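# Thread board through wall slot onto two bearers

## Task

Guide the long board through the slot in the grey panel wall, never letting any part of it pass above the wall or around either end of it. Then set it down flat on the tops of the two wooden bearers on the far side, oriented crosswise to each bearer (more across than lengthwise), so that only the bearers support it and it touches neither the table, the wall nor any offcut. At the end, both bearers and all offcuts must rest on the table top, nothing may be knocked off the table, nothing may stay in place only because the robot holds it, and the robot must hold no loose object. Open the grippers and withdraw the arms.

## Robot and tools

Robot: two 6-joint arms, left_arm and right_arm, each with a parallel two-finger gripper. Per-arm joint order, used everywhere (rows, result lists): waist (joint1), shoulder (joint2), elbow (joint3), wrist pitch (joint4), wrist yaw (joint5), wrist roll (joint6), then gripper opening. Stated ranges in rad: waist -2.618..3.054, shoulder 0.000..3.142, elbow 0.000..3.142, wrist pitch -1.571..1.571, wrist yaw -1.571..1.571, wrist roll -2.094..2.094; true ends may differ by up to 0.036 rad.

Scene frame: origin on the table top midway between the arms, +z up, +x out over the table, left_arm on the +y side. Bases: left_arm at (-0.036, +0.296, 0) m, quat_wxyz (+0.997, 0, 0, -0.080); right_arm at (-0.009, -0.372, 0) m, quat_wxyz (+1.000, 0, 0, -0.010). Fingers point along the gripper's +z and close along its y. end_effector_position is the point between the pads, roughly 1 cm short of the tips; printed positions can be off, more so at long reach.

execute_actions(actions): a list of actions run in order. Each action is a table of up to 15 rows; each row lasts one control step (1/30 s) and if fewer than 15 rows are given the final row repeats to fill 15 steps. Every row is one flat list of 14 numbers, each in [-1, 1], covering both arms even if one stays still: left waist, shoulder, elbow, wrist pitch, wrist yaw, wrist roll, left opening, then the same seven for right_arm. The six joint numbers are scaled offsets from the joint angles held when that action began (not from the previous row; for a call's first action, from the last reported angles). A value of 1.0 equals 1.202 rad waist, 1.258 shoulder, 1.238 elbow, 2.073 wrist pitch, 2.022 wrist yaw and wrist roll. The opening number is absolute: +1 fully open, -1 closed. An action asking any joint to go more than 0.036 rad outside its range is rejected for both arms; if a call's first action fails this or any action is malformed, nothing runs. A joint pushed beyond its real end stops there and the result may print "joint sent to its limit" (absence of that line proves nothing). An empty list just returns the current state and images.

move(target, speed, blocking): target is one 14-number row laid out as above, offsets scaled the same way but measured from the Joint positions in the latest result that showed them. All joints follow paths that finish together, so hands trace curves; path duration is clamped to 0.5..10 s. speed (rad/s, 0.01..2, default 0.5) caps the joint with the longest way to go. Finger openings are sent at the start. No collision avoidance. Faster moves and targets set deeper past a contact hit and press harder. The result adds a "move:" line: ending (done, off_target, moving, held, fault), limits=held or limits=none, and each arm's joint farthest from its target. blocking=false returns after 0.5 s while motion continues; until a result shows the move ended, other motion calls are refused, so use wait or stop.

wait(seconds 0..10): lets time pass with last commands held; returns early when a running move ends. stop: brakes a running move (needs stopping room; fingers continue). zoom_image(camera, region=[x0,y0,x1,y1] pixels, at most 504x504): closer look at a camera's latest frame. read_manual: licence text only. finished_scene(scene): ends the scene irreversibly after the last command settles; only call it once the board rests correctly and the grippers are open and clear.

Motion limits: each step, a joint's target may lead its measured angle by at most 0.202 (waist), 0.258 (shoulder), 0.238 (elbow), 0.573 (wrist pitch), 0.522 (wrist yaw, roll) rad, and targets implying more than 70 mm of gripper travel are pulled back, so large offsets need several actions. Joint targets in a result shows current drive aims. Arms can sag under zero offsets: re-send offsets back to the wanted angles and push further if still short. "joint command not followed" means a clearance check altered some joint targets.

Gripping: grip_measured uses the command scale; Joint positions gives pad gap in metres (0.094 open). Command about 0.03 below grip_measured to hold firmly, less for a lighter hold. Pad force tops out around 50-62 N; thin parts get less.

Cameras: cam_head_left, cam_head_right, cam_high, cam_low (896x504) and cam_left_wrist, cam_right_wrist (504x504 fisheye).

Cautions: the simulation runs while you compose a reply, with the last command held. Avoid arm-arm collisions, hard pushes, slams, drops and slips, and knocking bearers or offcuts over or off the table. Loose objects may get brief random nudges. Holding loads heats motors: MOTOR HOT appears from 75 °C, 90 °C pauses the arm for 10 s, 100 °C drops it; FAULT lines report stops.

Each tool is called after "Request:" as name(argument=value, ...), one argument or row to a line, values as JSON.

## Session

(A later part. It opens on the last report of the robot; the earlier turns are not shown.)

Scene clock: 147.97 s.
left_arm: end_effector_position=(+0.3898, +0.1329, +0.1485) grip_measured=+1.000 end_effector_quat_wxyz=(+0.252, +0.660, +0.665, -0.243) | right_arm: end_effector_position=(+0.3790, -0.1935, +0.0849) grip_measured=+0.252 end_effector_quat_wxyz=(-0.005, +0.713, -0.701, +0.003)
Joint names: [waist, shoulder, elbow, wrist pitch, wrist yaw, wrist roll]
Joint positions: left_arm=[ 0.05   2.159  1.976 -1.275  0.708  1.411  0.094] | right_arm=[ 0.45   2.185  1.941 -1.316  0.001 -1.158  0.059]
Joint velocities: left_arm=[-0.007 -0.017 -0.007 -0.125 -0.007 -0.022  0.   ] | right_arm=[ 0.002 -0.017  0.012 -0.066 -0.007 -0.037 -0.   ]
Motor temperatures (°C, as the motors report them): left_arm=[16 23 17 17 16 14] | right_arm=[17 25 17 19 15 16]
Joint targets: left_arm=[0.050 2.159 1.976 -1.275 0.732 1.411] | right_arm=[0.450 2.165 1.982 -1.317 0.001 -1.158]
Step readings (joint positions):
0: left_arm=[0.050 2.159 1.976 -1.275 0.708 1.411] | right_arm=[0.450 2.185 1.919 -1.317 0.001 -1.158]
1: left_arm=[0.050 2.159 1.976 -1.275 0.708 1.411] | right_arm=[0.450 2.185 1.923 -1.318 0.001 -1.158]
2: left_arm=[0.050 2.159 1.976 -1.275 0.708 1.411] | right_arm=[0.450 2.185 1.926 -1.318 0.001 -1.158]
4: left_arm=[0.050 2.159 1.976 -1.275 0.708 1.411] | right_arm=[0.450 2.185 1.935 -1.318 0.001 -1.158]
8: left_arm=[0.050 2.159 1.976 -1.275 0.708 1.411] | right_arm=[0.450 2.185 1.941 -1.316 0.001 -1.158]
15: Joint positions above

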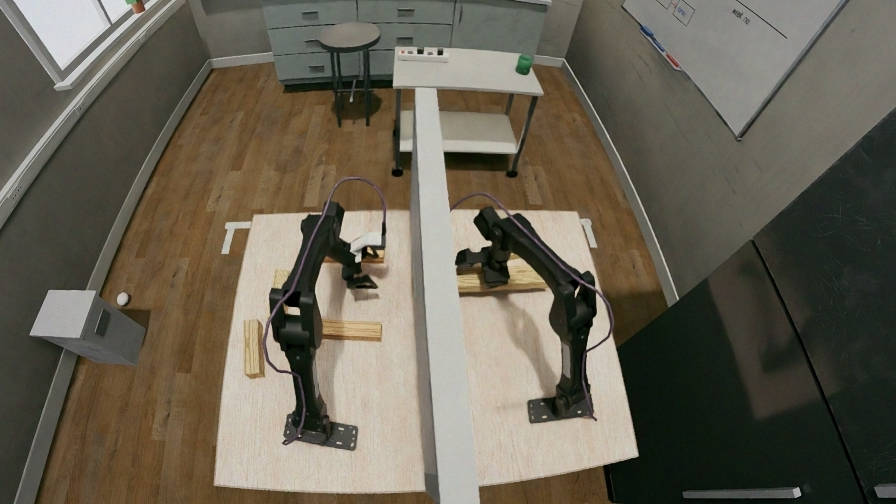

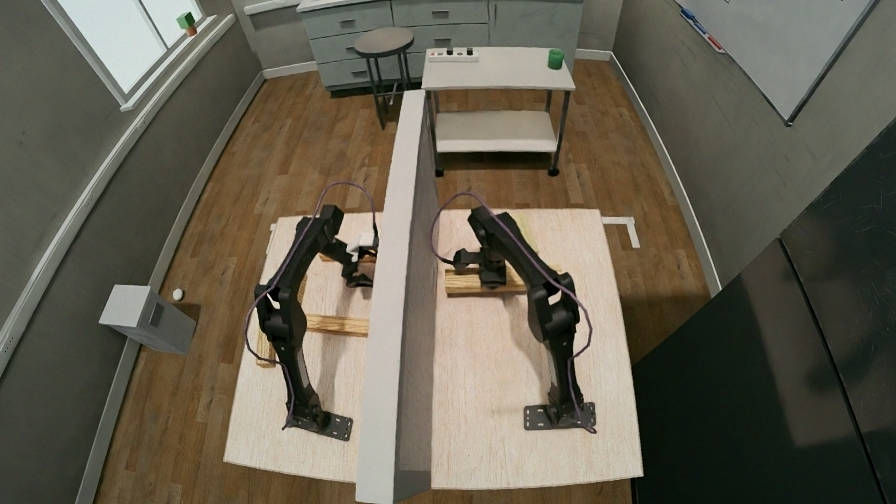

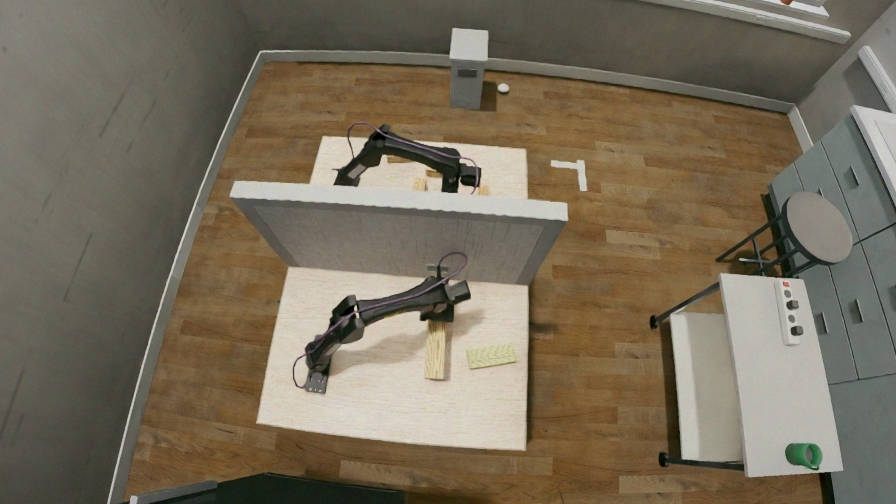

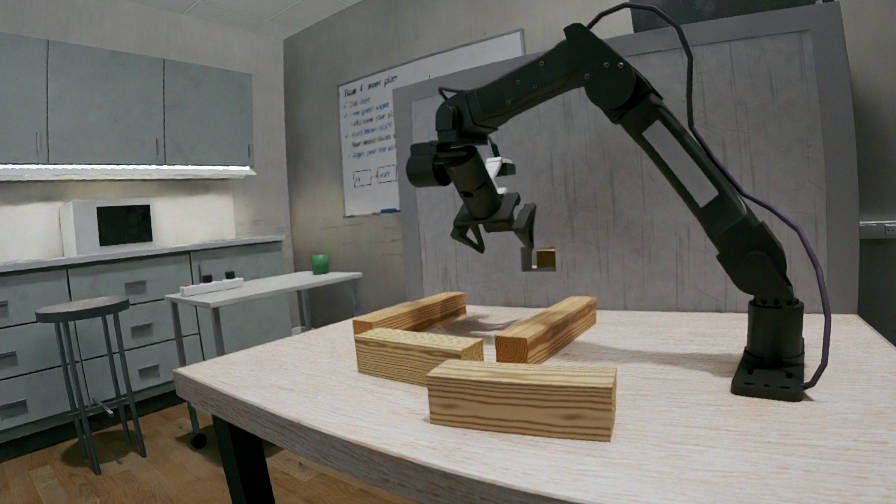

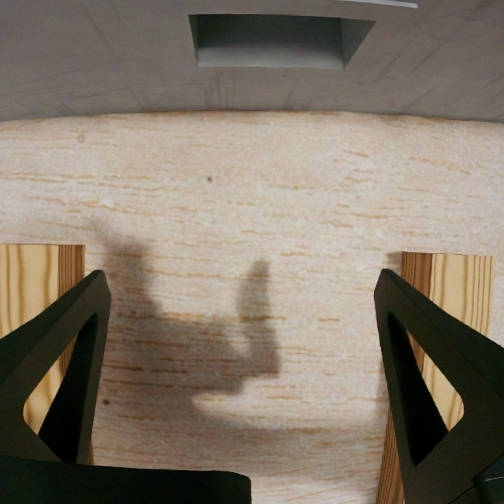

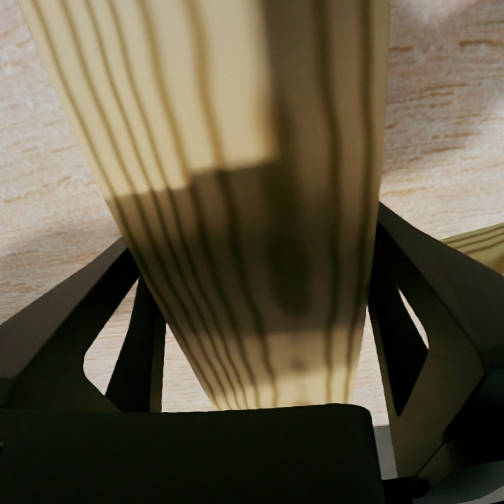

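Looks plausible; push on.

Request:
move(
  target=[0,0,0,0,0.012,0,1, 0.109,0.105,0.262,-0.062,0,0.073,0.2],
  speed=0.25,
)

Scene clock: 149.87 s.
left_arm: end_effector_position=(+0.3898, +0.1330, +0.1484) grip_measured=+1.000 end_effector_quat_wxyz=(+0.252, +0.660, +0.665, -0.243) | right_arm: end_effector_position=(+0.3769, -0.1611, +0.0990) grip_measured=+0.252 end_effector_quat_wxyz=(+0.027, +0.694, -0.719, +0.027)
Joint names: [waist, shoulder, elbow, wrist pitch, wrist yaw, wrist roll]
Joint positions: left_arm=[ 0.05   2.159  1.976 -1.275  0.708  1.411  0.094] | right_arm=[ 0.545  2.318  2.216 -1.507  0.064 -1.01   0.059]
Joint velocities: left_arm=[ 0.007  0.012 -0.007 -0.037  0.007  0.007  0.   ] | right_arm=[ 0.012  0.007  0.012  0.051  0.007  0.022 -0.   ]
Motor temperatures (°C, as the motors report them): left_arm=[16 23 17 17 16 14] | right_arm=[17 25 17 19 15 16]
Joint targets: left_arm=[0.050 2.159 1.976 -1.275 0.732 1.411] | right_arm=[0.581 2.317 2.265 -1.444 0.001 -1.010]
move: off_target (left_arm, right_arm); limits=none; left_arm: farthest joint: the wrist yaw, 0.025 radians from its target (0.024 radians at the start); right_arm: farthest joint: the wrist pitch, 0.063 radians from its target (0.129 radians at the start)

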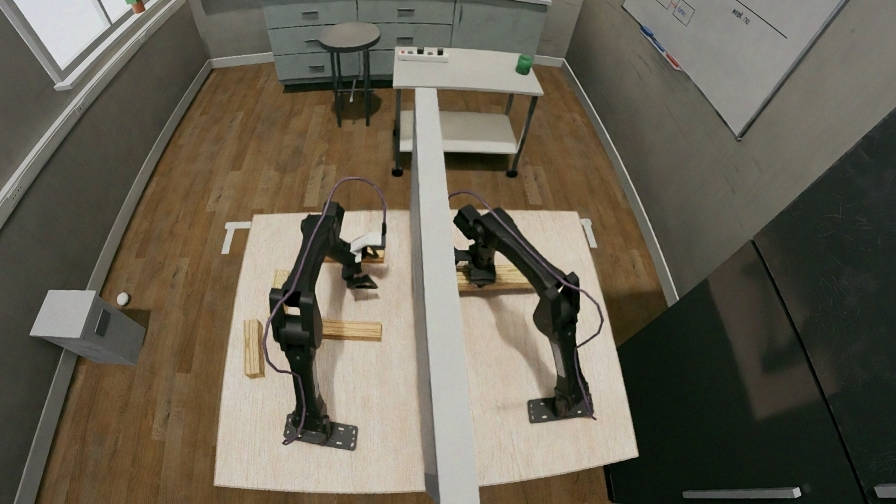

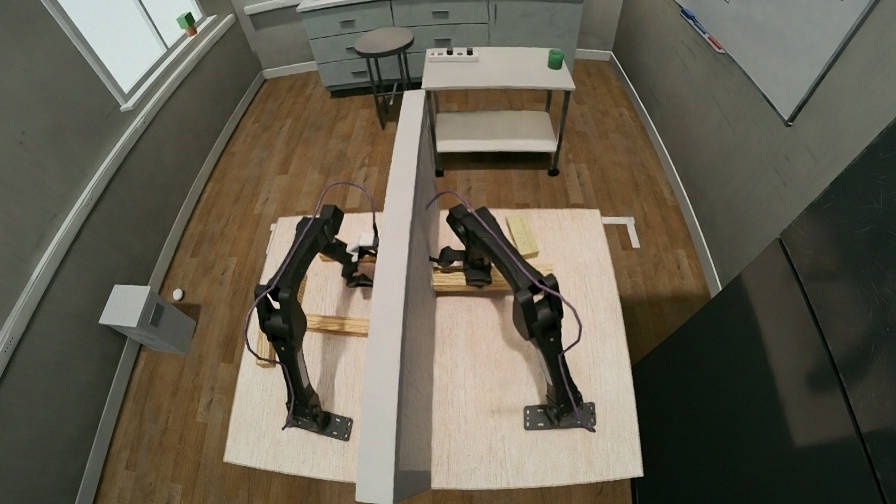

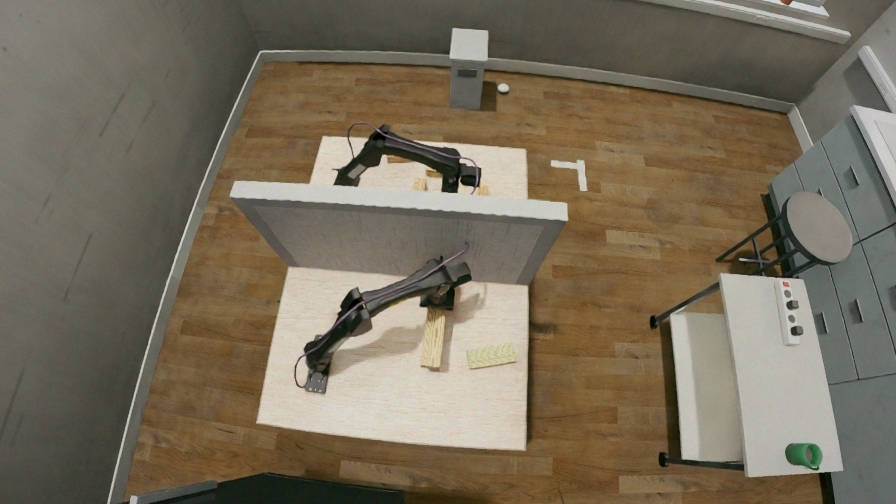

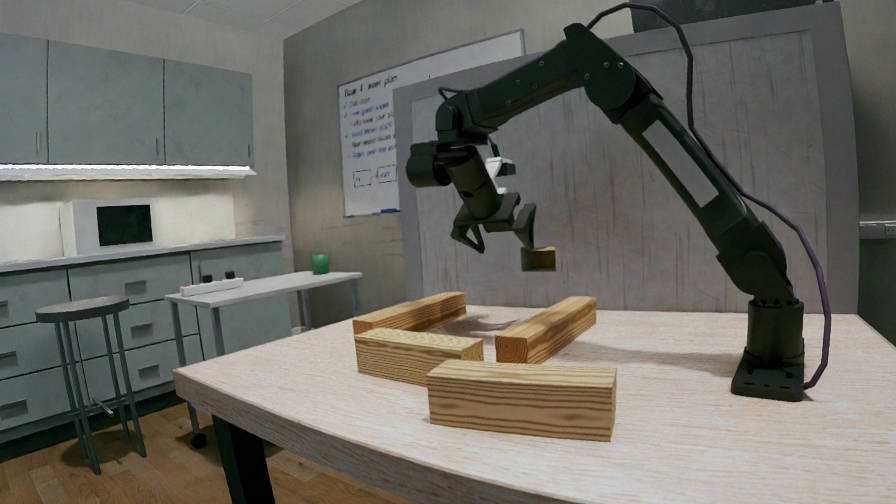

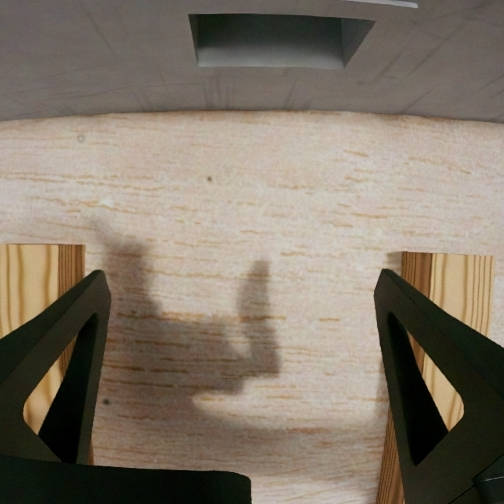

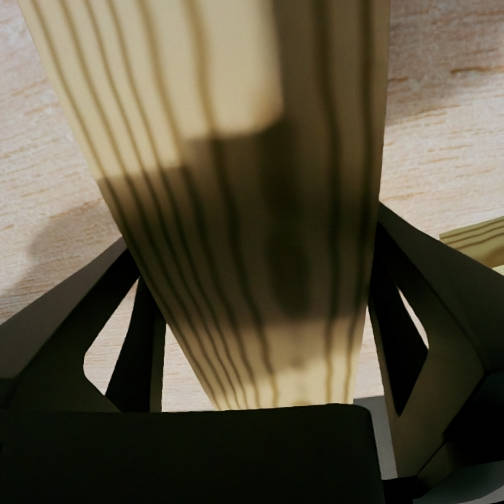

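Request:
move(
  target=[0,0,0,0,0.012,0,1, -0.087,-0.087,-0.401,0.205,-0.032,-0.069,0.2],
  speed=0.4,
)

Scene clock: 151.70 s.
left_arm: end_effector_position=(+0.3898, +0.1331, +0.1483) grip_measured=+1.000 end_effector_quat_wxyz=(+0.251, +0.660, +0.665, -0.243) | right_arm: end_effector_position=(+0.3734, -0.1931, +0.0199) grip_measured=+0.252 end_effector_quat_wxyz=(+0.006, +0.707, -0.707, -0.002)
Joint names: [waist, shoulder, elbow, wrist pitch, wrist yaw, wrist roll]
Joint positions: left_arm=[ 0.05   2.159  1.976 -1.275  0.707  1.411  0.094] | right_arm=[ 0.456  2.224  1.744 -1.104 -0.    -1.136  0.059]
Joint velocities: left_arm=[ 0.002 -0.017  0.002 -0.066 -0.022  0.037  0.   ] | right_arm=[ 0.007 -0.007 -0.017 -0.022 -0.007 -0.066 -0.   ]
Motor temperatures (°C, as the motors report them): left_arm=[16 23 17 17 16 14] | right_arm=[17 26 17 19 15 16]
Joint targets: left_arm=[0.050 2.159 1.976 -1.275 0.732 1.411] | right_arm=[0.441 2.209 1.719 -1.082 -0.000 -1.150]
move: off_target (left_arm, right_arm); limits=none; left_arm: farthest joint: the wrist yaw, 0.025 radians from its target (0.025 radians at the start); right_arm: farthest joint: the elbow, 0.025 radians from its target (0.496 radians at the start)

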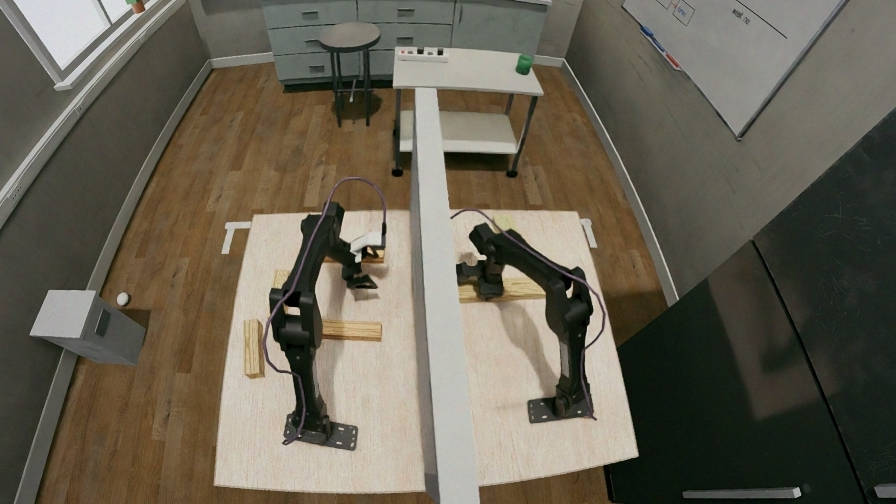

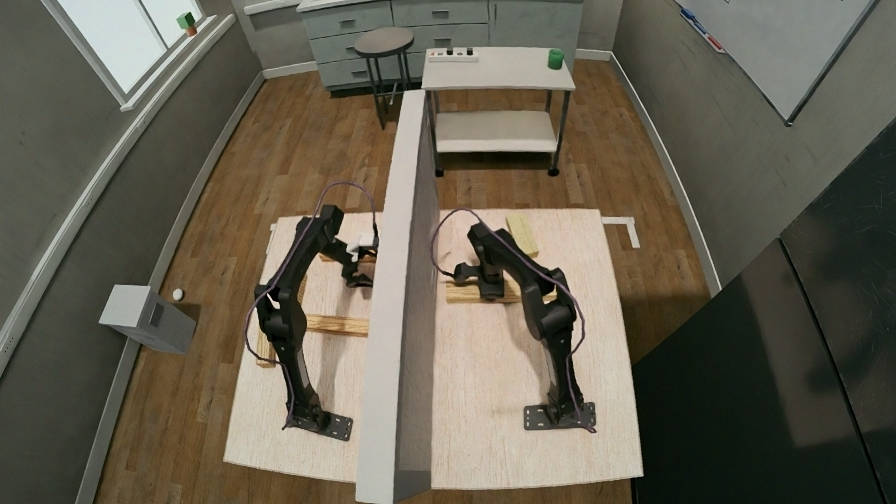

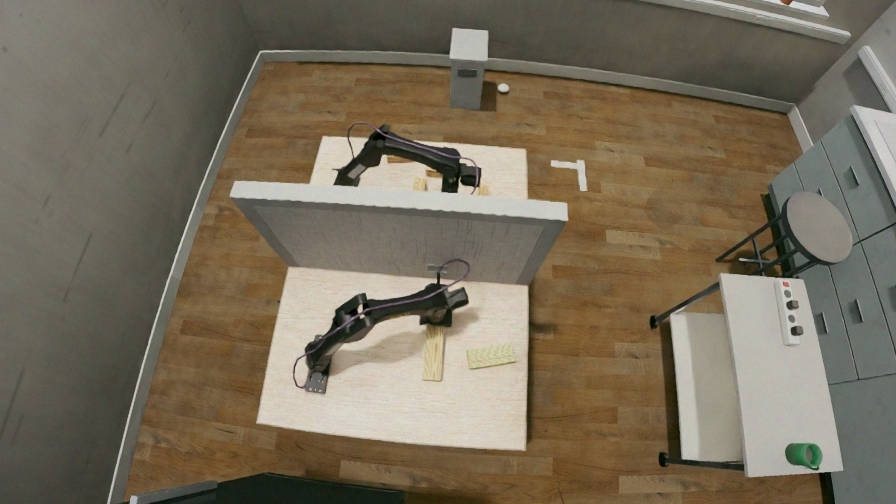

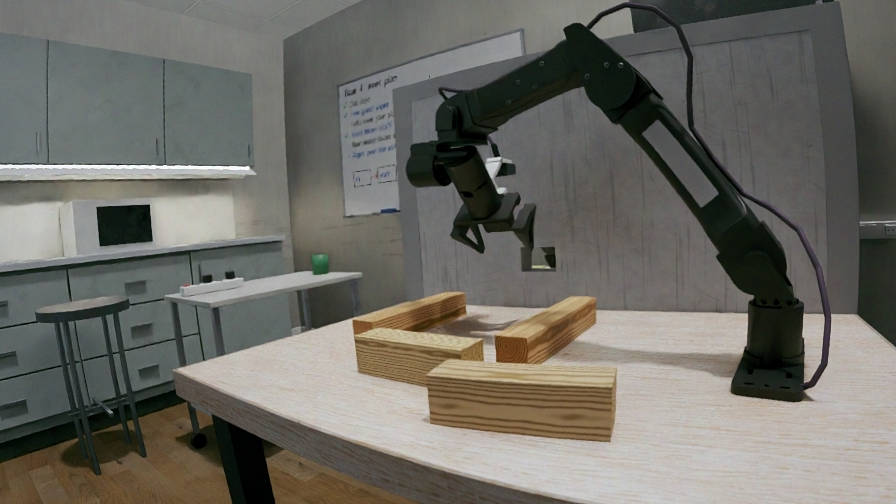

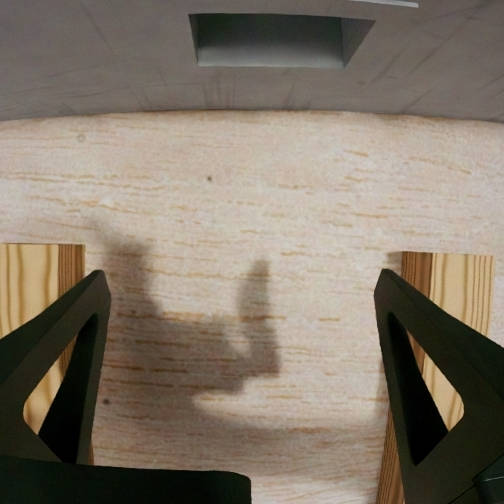

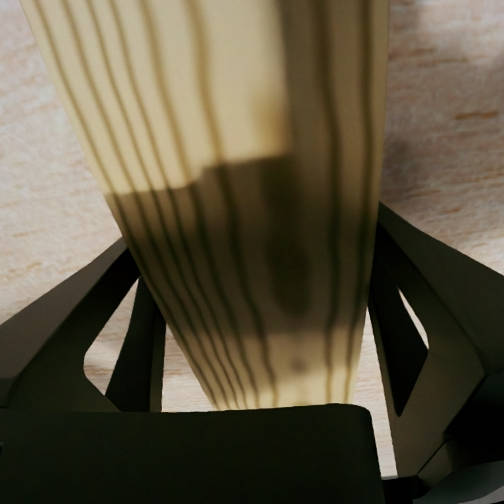

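Request:
move(
  target=[0,0,0,0,0.012,0,1, -0.229,-0.113,-0.184,0.048,0,-0.136,1],
  speed=0.3,
)

Request:
execute_actions(
  actions=[
    [[0,0,0,0,0.012,0,1, 0,0,0,0,0,0,-0.3]],
    [[0,0,0,0,0,0,1, 0,0,0,0,0,0,-0.3]],
  ],
)

Scene clock: 153.50 s.
left_arm: end_effector_position=(+0.3898, +0.1331, +0.1483) grip_measured=+1.000 end_effector_quat_wxyz=(+0.251, +0.660, +0.665, -0.243) | right_arm: end_effector_position=(+0.3766, -0.3094, +0.0153) grip_measured=+1.000 end_effector_quat_wxyz=(+0.006, +0.705, -0.709, -0.001)
Joint names: [waist, shoulder, elbow, wrist pitch, wrist yaw, wrist roll]
Joint positions: left_arm=[ 0.05   2.159  1.976 -1.275  0.707  1.411  0.094] | right_arm=[ 0.181  2.107  1.537 -1.012  0.005 -1.404  0.094]
Joint velocities: left_arm=[ 0.017 -0.012 -0.002  0.007 -0.022 -0.022  0.   ] | right_arm=[ 0.002 -0.002  0.002 -0.095 -0.081  0.037  0.   ]
Motor temperatures (°C, as the motors report them): left_arm=[16 23 17 17 16 14] | right_arm=[17 26 17 19 15 16]
Joint targets: left_arm=[0.050 2.159 1.976 -1.275 0.731 1.411] | right_arm=[0.181 2.082 1.517 -1.005 -0.000 -1.411]
move: off_target (left_arm, right_arm); limits=none; left_arm: farthest joint: the wrist yaw, 0.025 radians from its target (0.024 radians at the start); right_arm: farthest joint: the shoulder, 0.025 radians from its target (0.143 radians at the start)

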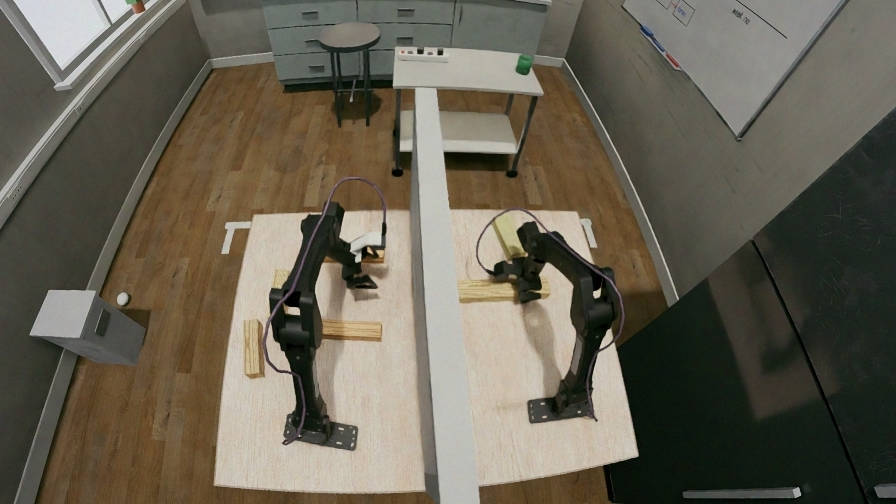

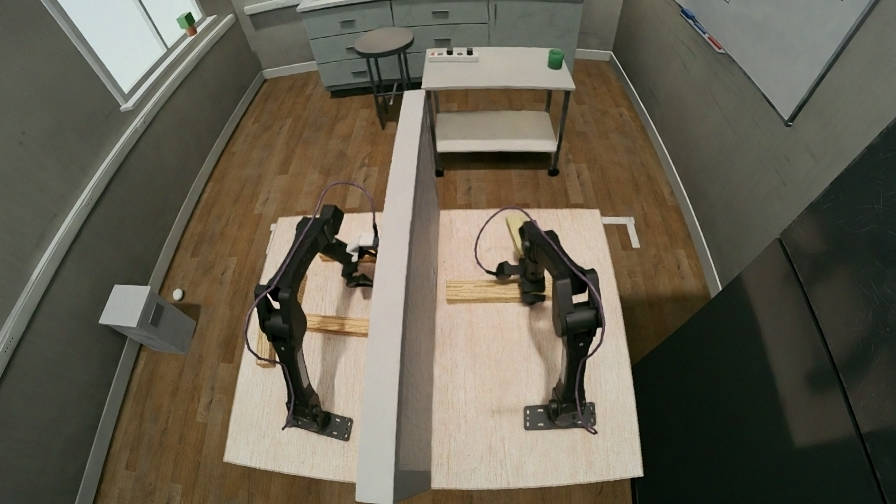

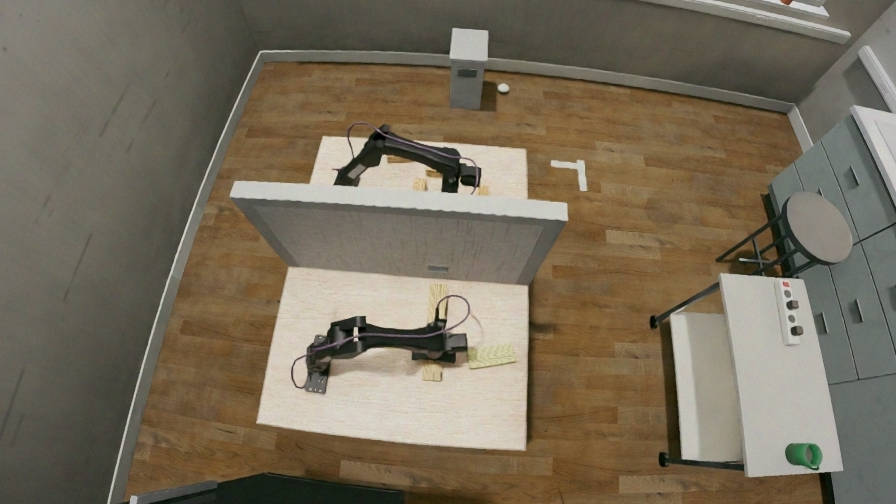

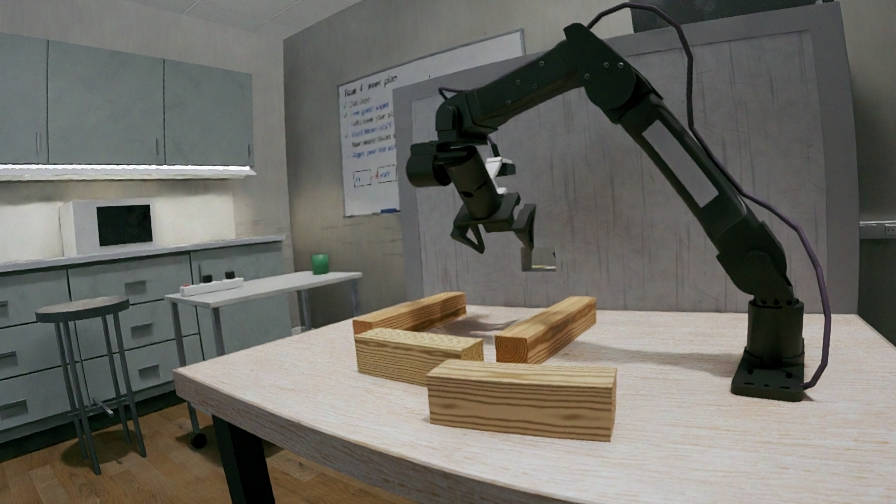

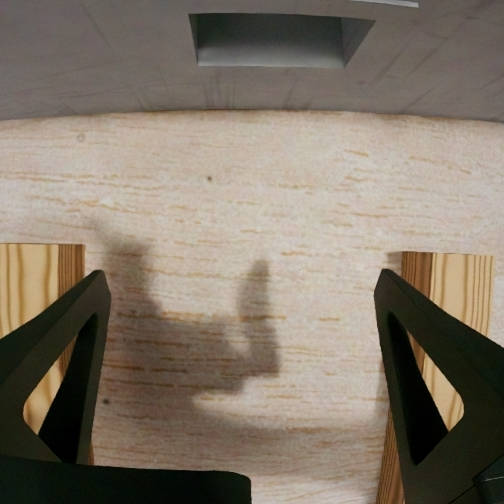

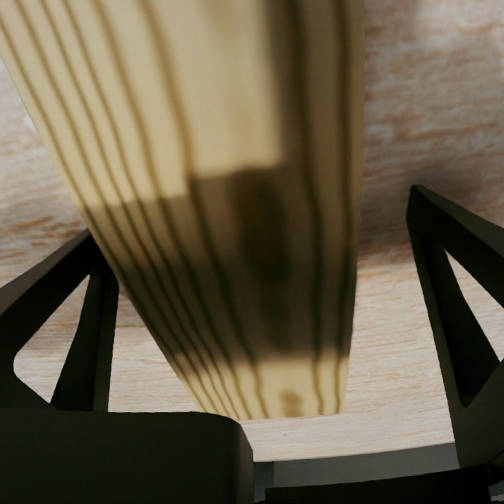

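Scene clock: 154.50 s.
left_arm: end_effector_position=(+0.3900, +0.1339, +0.1476) grip_measured=+1.000 end_effector_quat_wxyz=(+0.250, +0.661, +0.666, -0.241) | right_arm: end_effector_position=(+0.3762, -0.3097, +0.0153) grip_measured=+0.253 end_effector_quat_wxyz=(+0.007, +0.704, -0.710, -0.001)
Joint names: [waist, shoulder, elbow, wrist pitch, wrist yaw, wrist roll]
Joint positions: left_arm=[ 0.05   2.159  1.976 -1.275  0.701  1.411  0.094] | right_arm=[ 0.181  2.107  1.537 -1.014  0.006 -1.403  0.059]
Joint velocities: left_arm=[-0.007 -0.007  0.007 -0.037  0.007 -0.022  0.   ] | right_arm=[-0.007 -0.002 -0.002  0.022  0.007 -0.007  0.   ]
Motor temperatures (°C, as the motors report them): left_arm=[16 23 17 17 16 14] | right_arm=[17 26 17 19 15 16]
Joint targets: left_arm=[0.050 2.159 1.976 -1.275 0.706 1.411] | right_arm=[0.181 2.107 1.537 -1.014 0.006 -1.403]
Step readings (joint positions; steps 1 to 15: 1st action; 16 to 30: 2nd action):
0: left_arm=[0.050 2.159 1.976 -1.275 0.707 1.411] | right_arm=[0.181 2.107 1.537 -1.012 0.005 -1.404]
1: left_arm=[0.050 2.159 1.976 -1.275 0.707 1.411] | right_arm=[0.181 2.107 1.537 -1.012 0.005 -1.404]
2: left_arm=[0.050 2.159 1.976 -1.275 0.707 1.411] | right_arm=[0.181 2.107 1.537 -1.012 0.005 -1.404]
4: left_arm=[0.050 2.159 1.976 -1.275 0.707 1.411] | right_arm=[0.181 2.107 1.537 -1.014 0.005 -1.402]
8: left_arm=[0.050 2.159 1.976 -1.275 0.707 1.411] | right_arm=[0.181 2.107 1.537 -1.014 0.006 -1.403]
15: left_arm=[0.050 2.159 1.976 -1.275 0.707 1.411] | right_arm=[0.181 2.107 1.537 -1.014 0.006 -1.403]
16: left_arm=[0.050 2.159 1.976 -1.275 0.706 1.411] | right_arm=[0.181 2.107 1.537 -1.014 0.006 -1.403]
17: left_arm=[0.050 2.159 1.976 -1.275 0.705 1.411] | right_arm=[0.181 2.107 1.537 -1.014 0.006 -1.403]
19: left_arm=[0.050 2.159 1.976 -1.275 0.703 1.411] | right_arm=[0.181 2.107 1.537 -1.014 0.006 -1.403]
23: left_arm=[0.050 2.159 1.976 -1.275 0.702 1.411] | right_arm=[0.181 2.107 1.537 -1.014 0.006 -1.403]
30: Joint positions above

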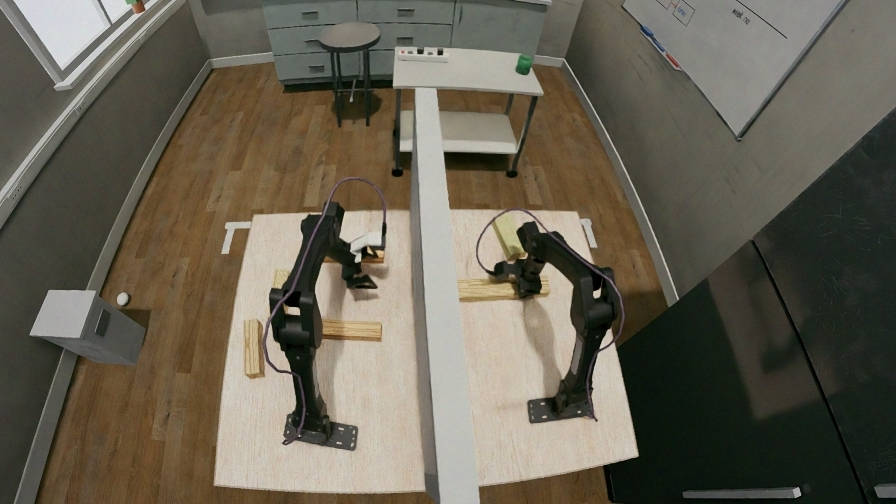

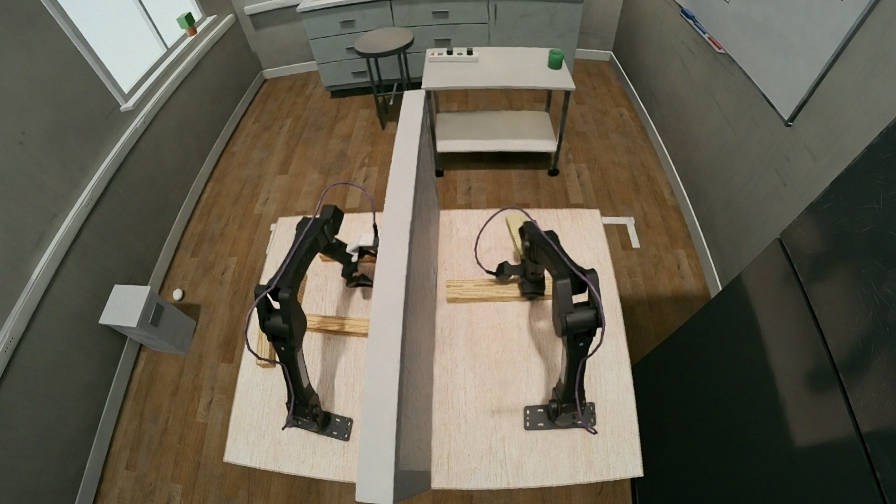

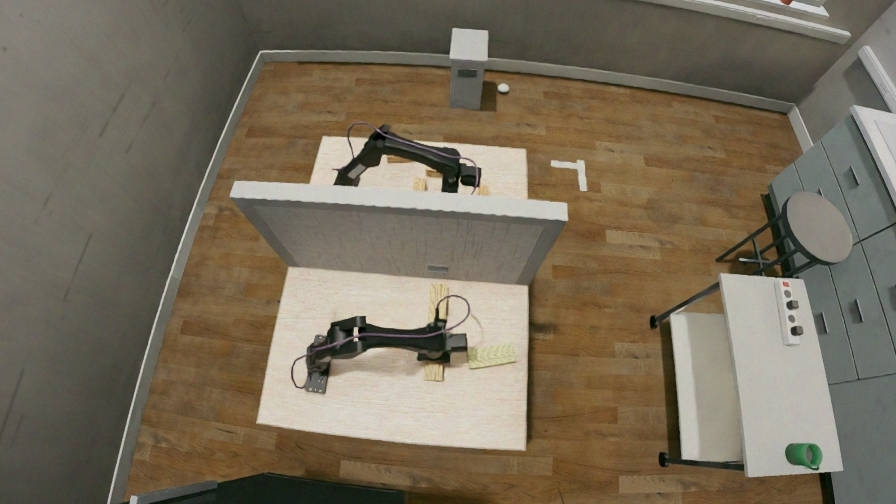

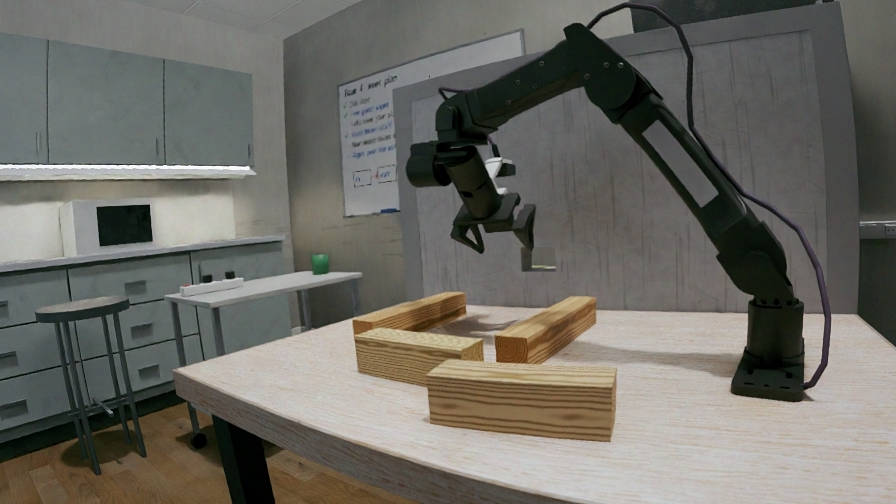

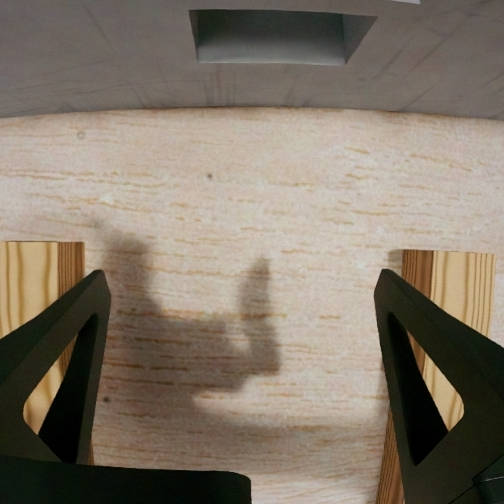

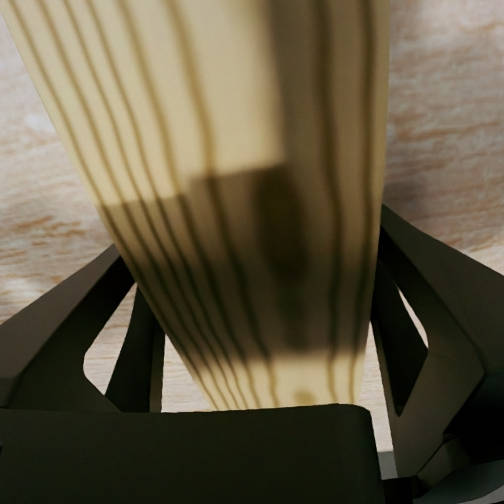

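Request:
move(
  target=[0,0,0,0,0.015,0,1, 0,-0.071,0.187,-0.12,0,0,0.15],
  speed=0.3,
)

Request:
zoom_image(
  camera="cam_low",
  region=[490, 225, 590, 290],
)

Scene clock: 156.20 s.
left_arm: end_effector_position=(+0.3898, +0.1331, +0.1483) grip_measured=+1.000 end_effector_quat_wxyz=(+0.251, +0.660, +0.665, -0.243) | right_arm: end_effector_position=(+0.3791, -0.3142, +0.0845) grip_measured=+0.253 end_effector_quat_wxyz=(+0.011, +0.704, -0.710, +0.013)
Joint names: [waist, shoulder, elbow, wrist pitch, wrist yaw, wrist roll]
Joint positions: left_arm=[ 0.05   2.159  1.976 -1.275  0.707  1.411  0.094] | right_arm=[ 0.181  2.05   1.73  -1.254  0.034 -1.402  0.059]
Joint velocities: left_arm=[-0.002  0.007  0.002 -0.066 -0.051 -0.037  0.   ] | right_arm=[ 0.017  0.002  0.007  0.051  0.007  0.081 -0.001]
Motor temperatures (°C, as the motors report them): left_arm=[16 23 17 17 16 14] | right_arm=[17 26 17 19 15 16]
Joint targets: left_arm=[0.050 2.159 1.976 -1.275 0.731 1.411] | right_arm=[0.181 2.018 1.768 -1.262 0.006 -1.403]
move: off_target (left_arm, right_arm); limits=none; left_arm: farthest joint: the wrist yaw, 0.025 radians from its target (0.030 radians at the start); right_arm: farthest joint: the elbow, 0.039 radians from its target (0.232 radians at the start)

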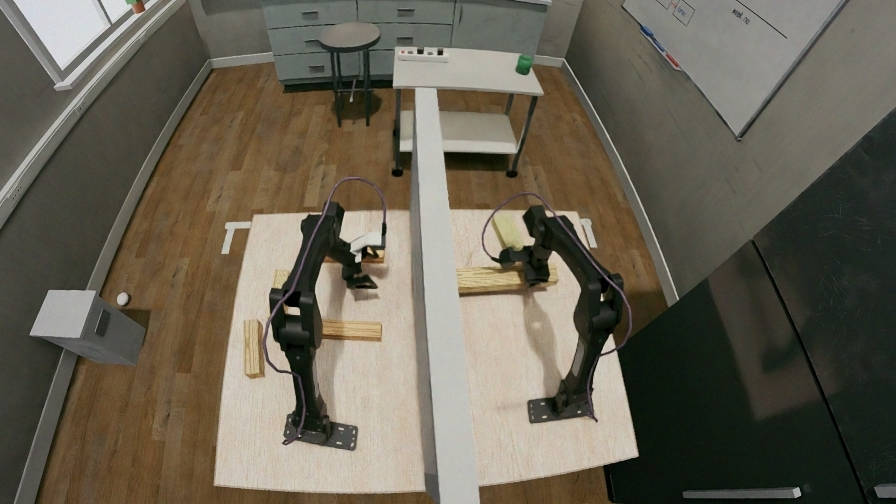

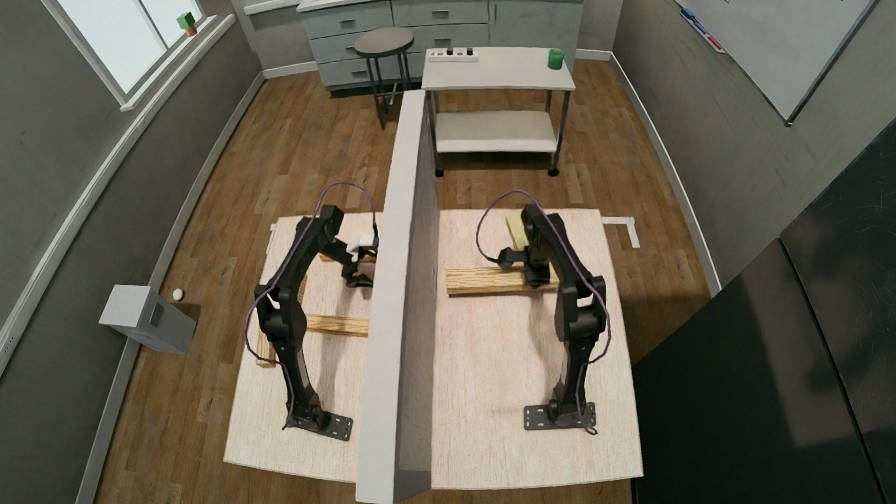

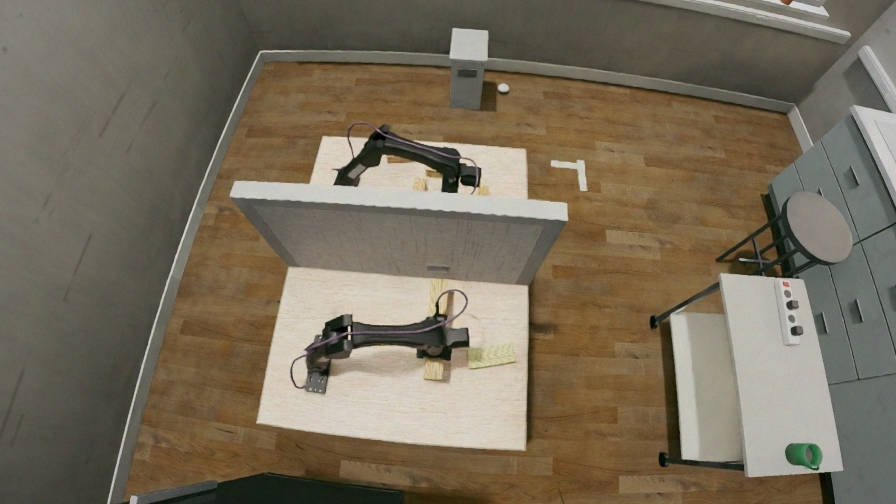

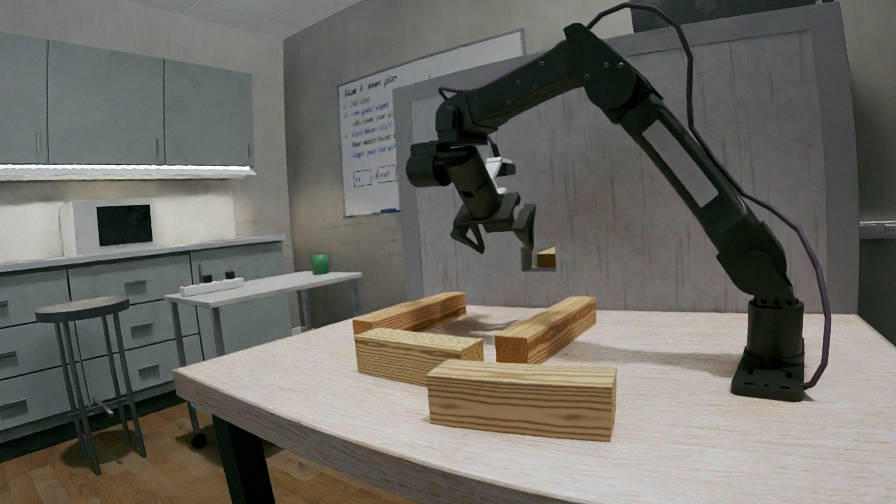

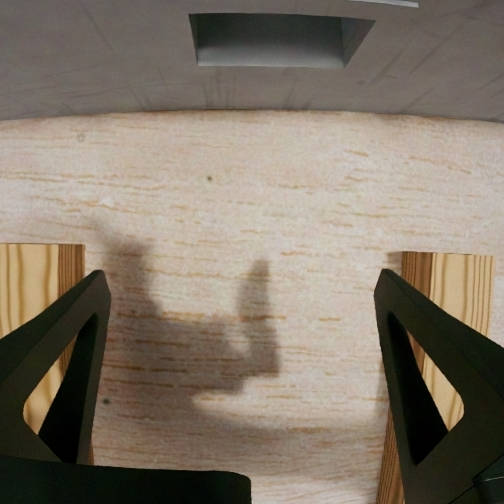

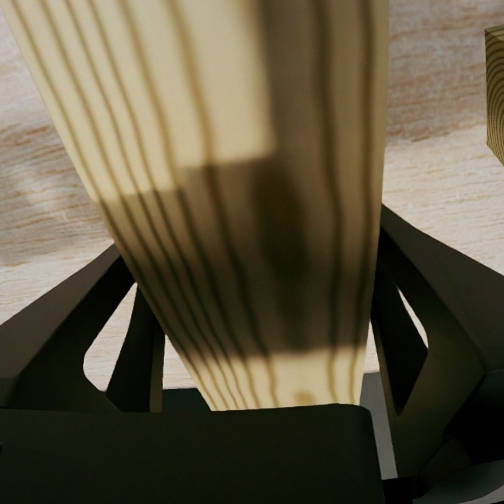

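Region (490, 225, 590, 290) of cam_low's 896x504 image, scaled by 5.040, with more detail than that image has; it fills the top 328 rows of this view, and the rest is white.

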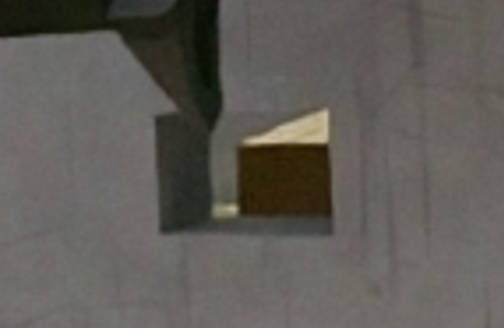

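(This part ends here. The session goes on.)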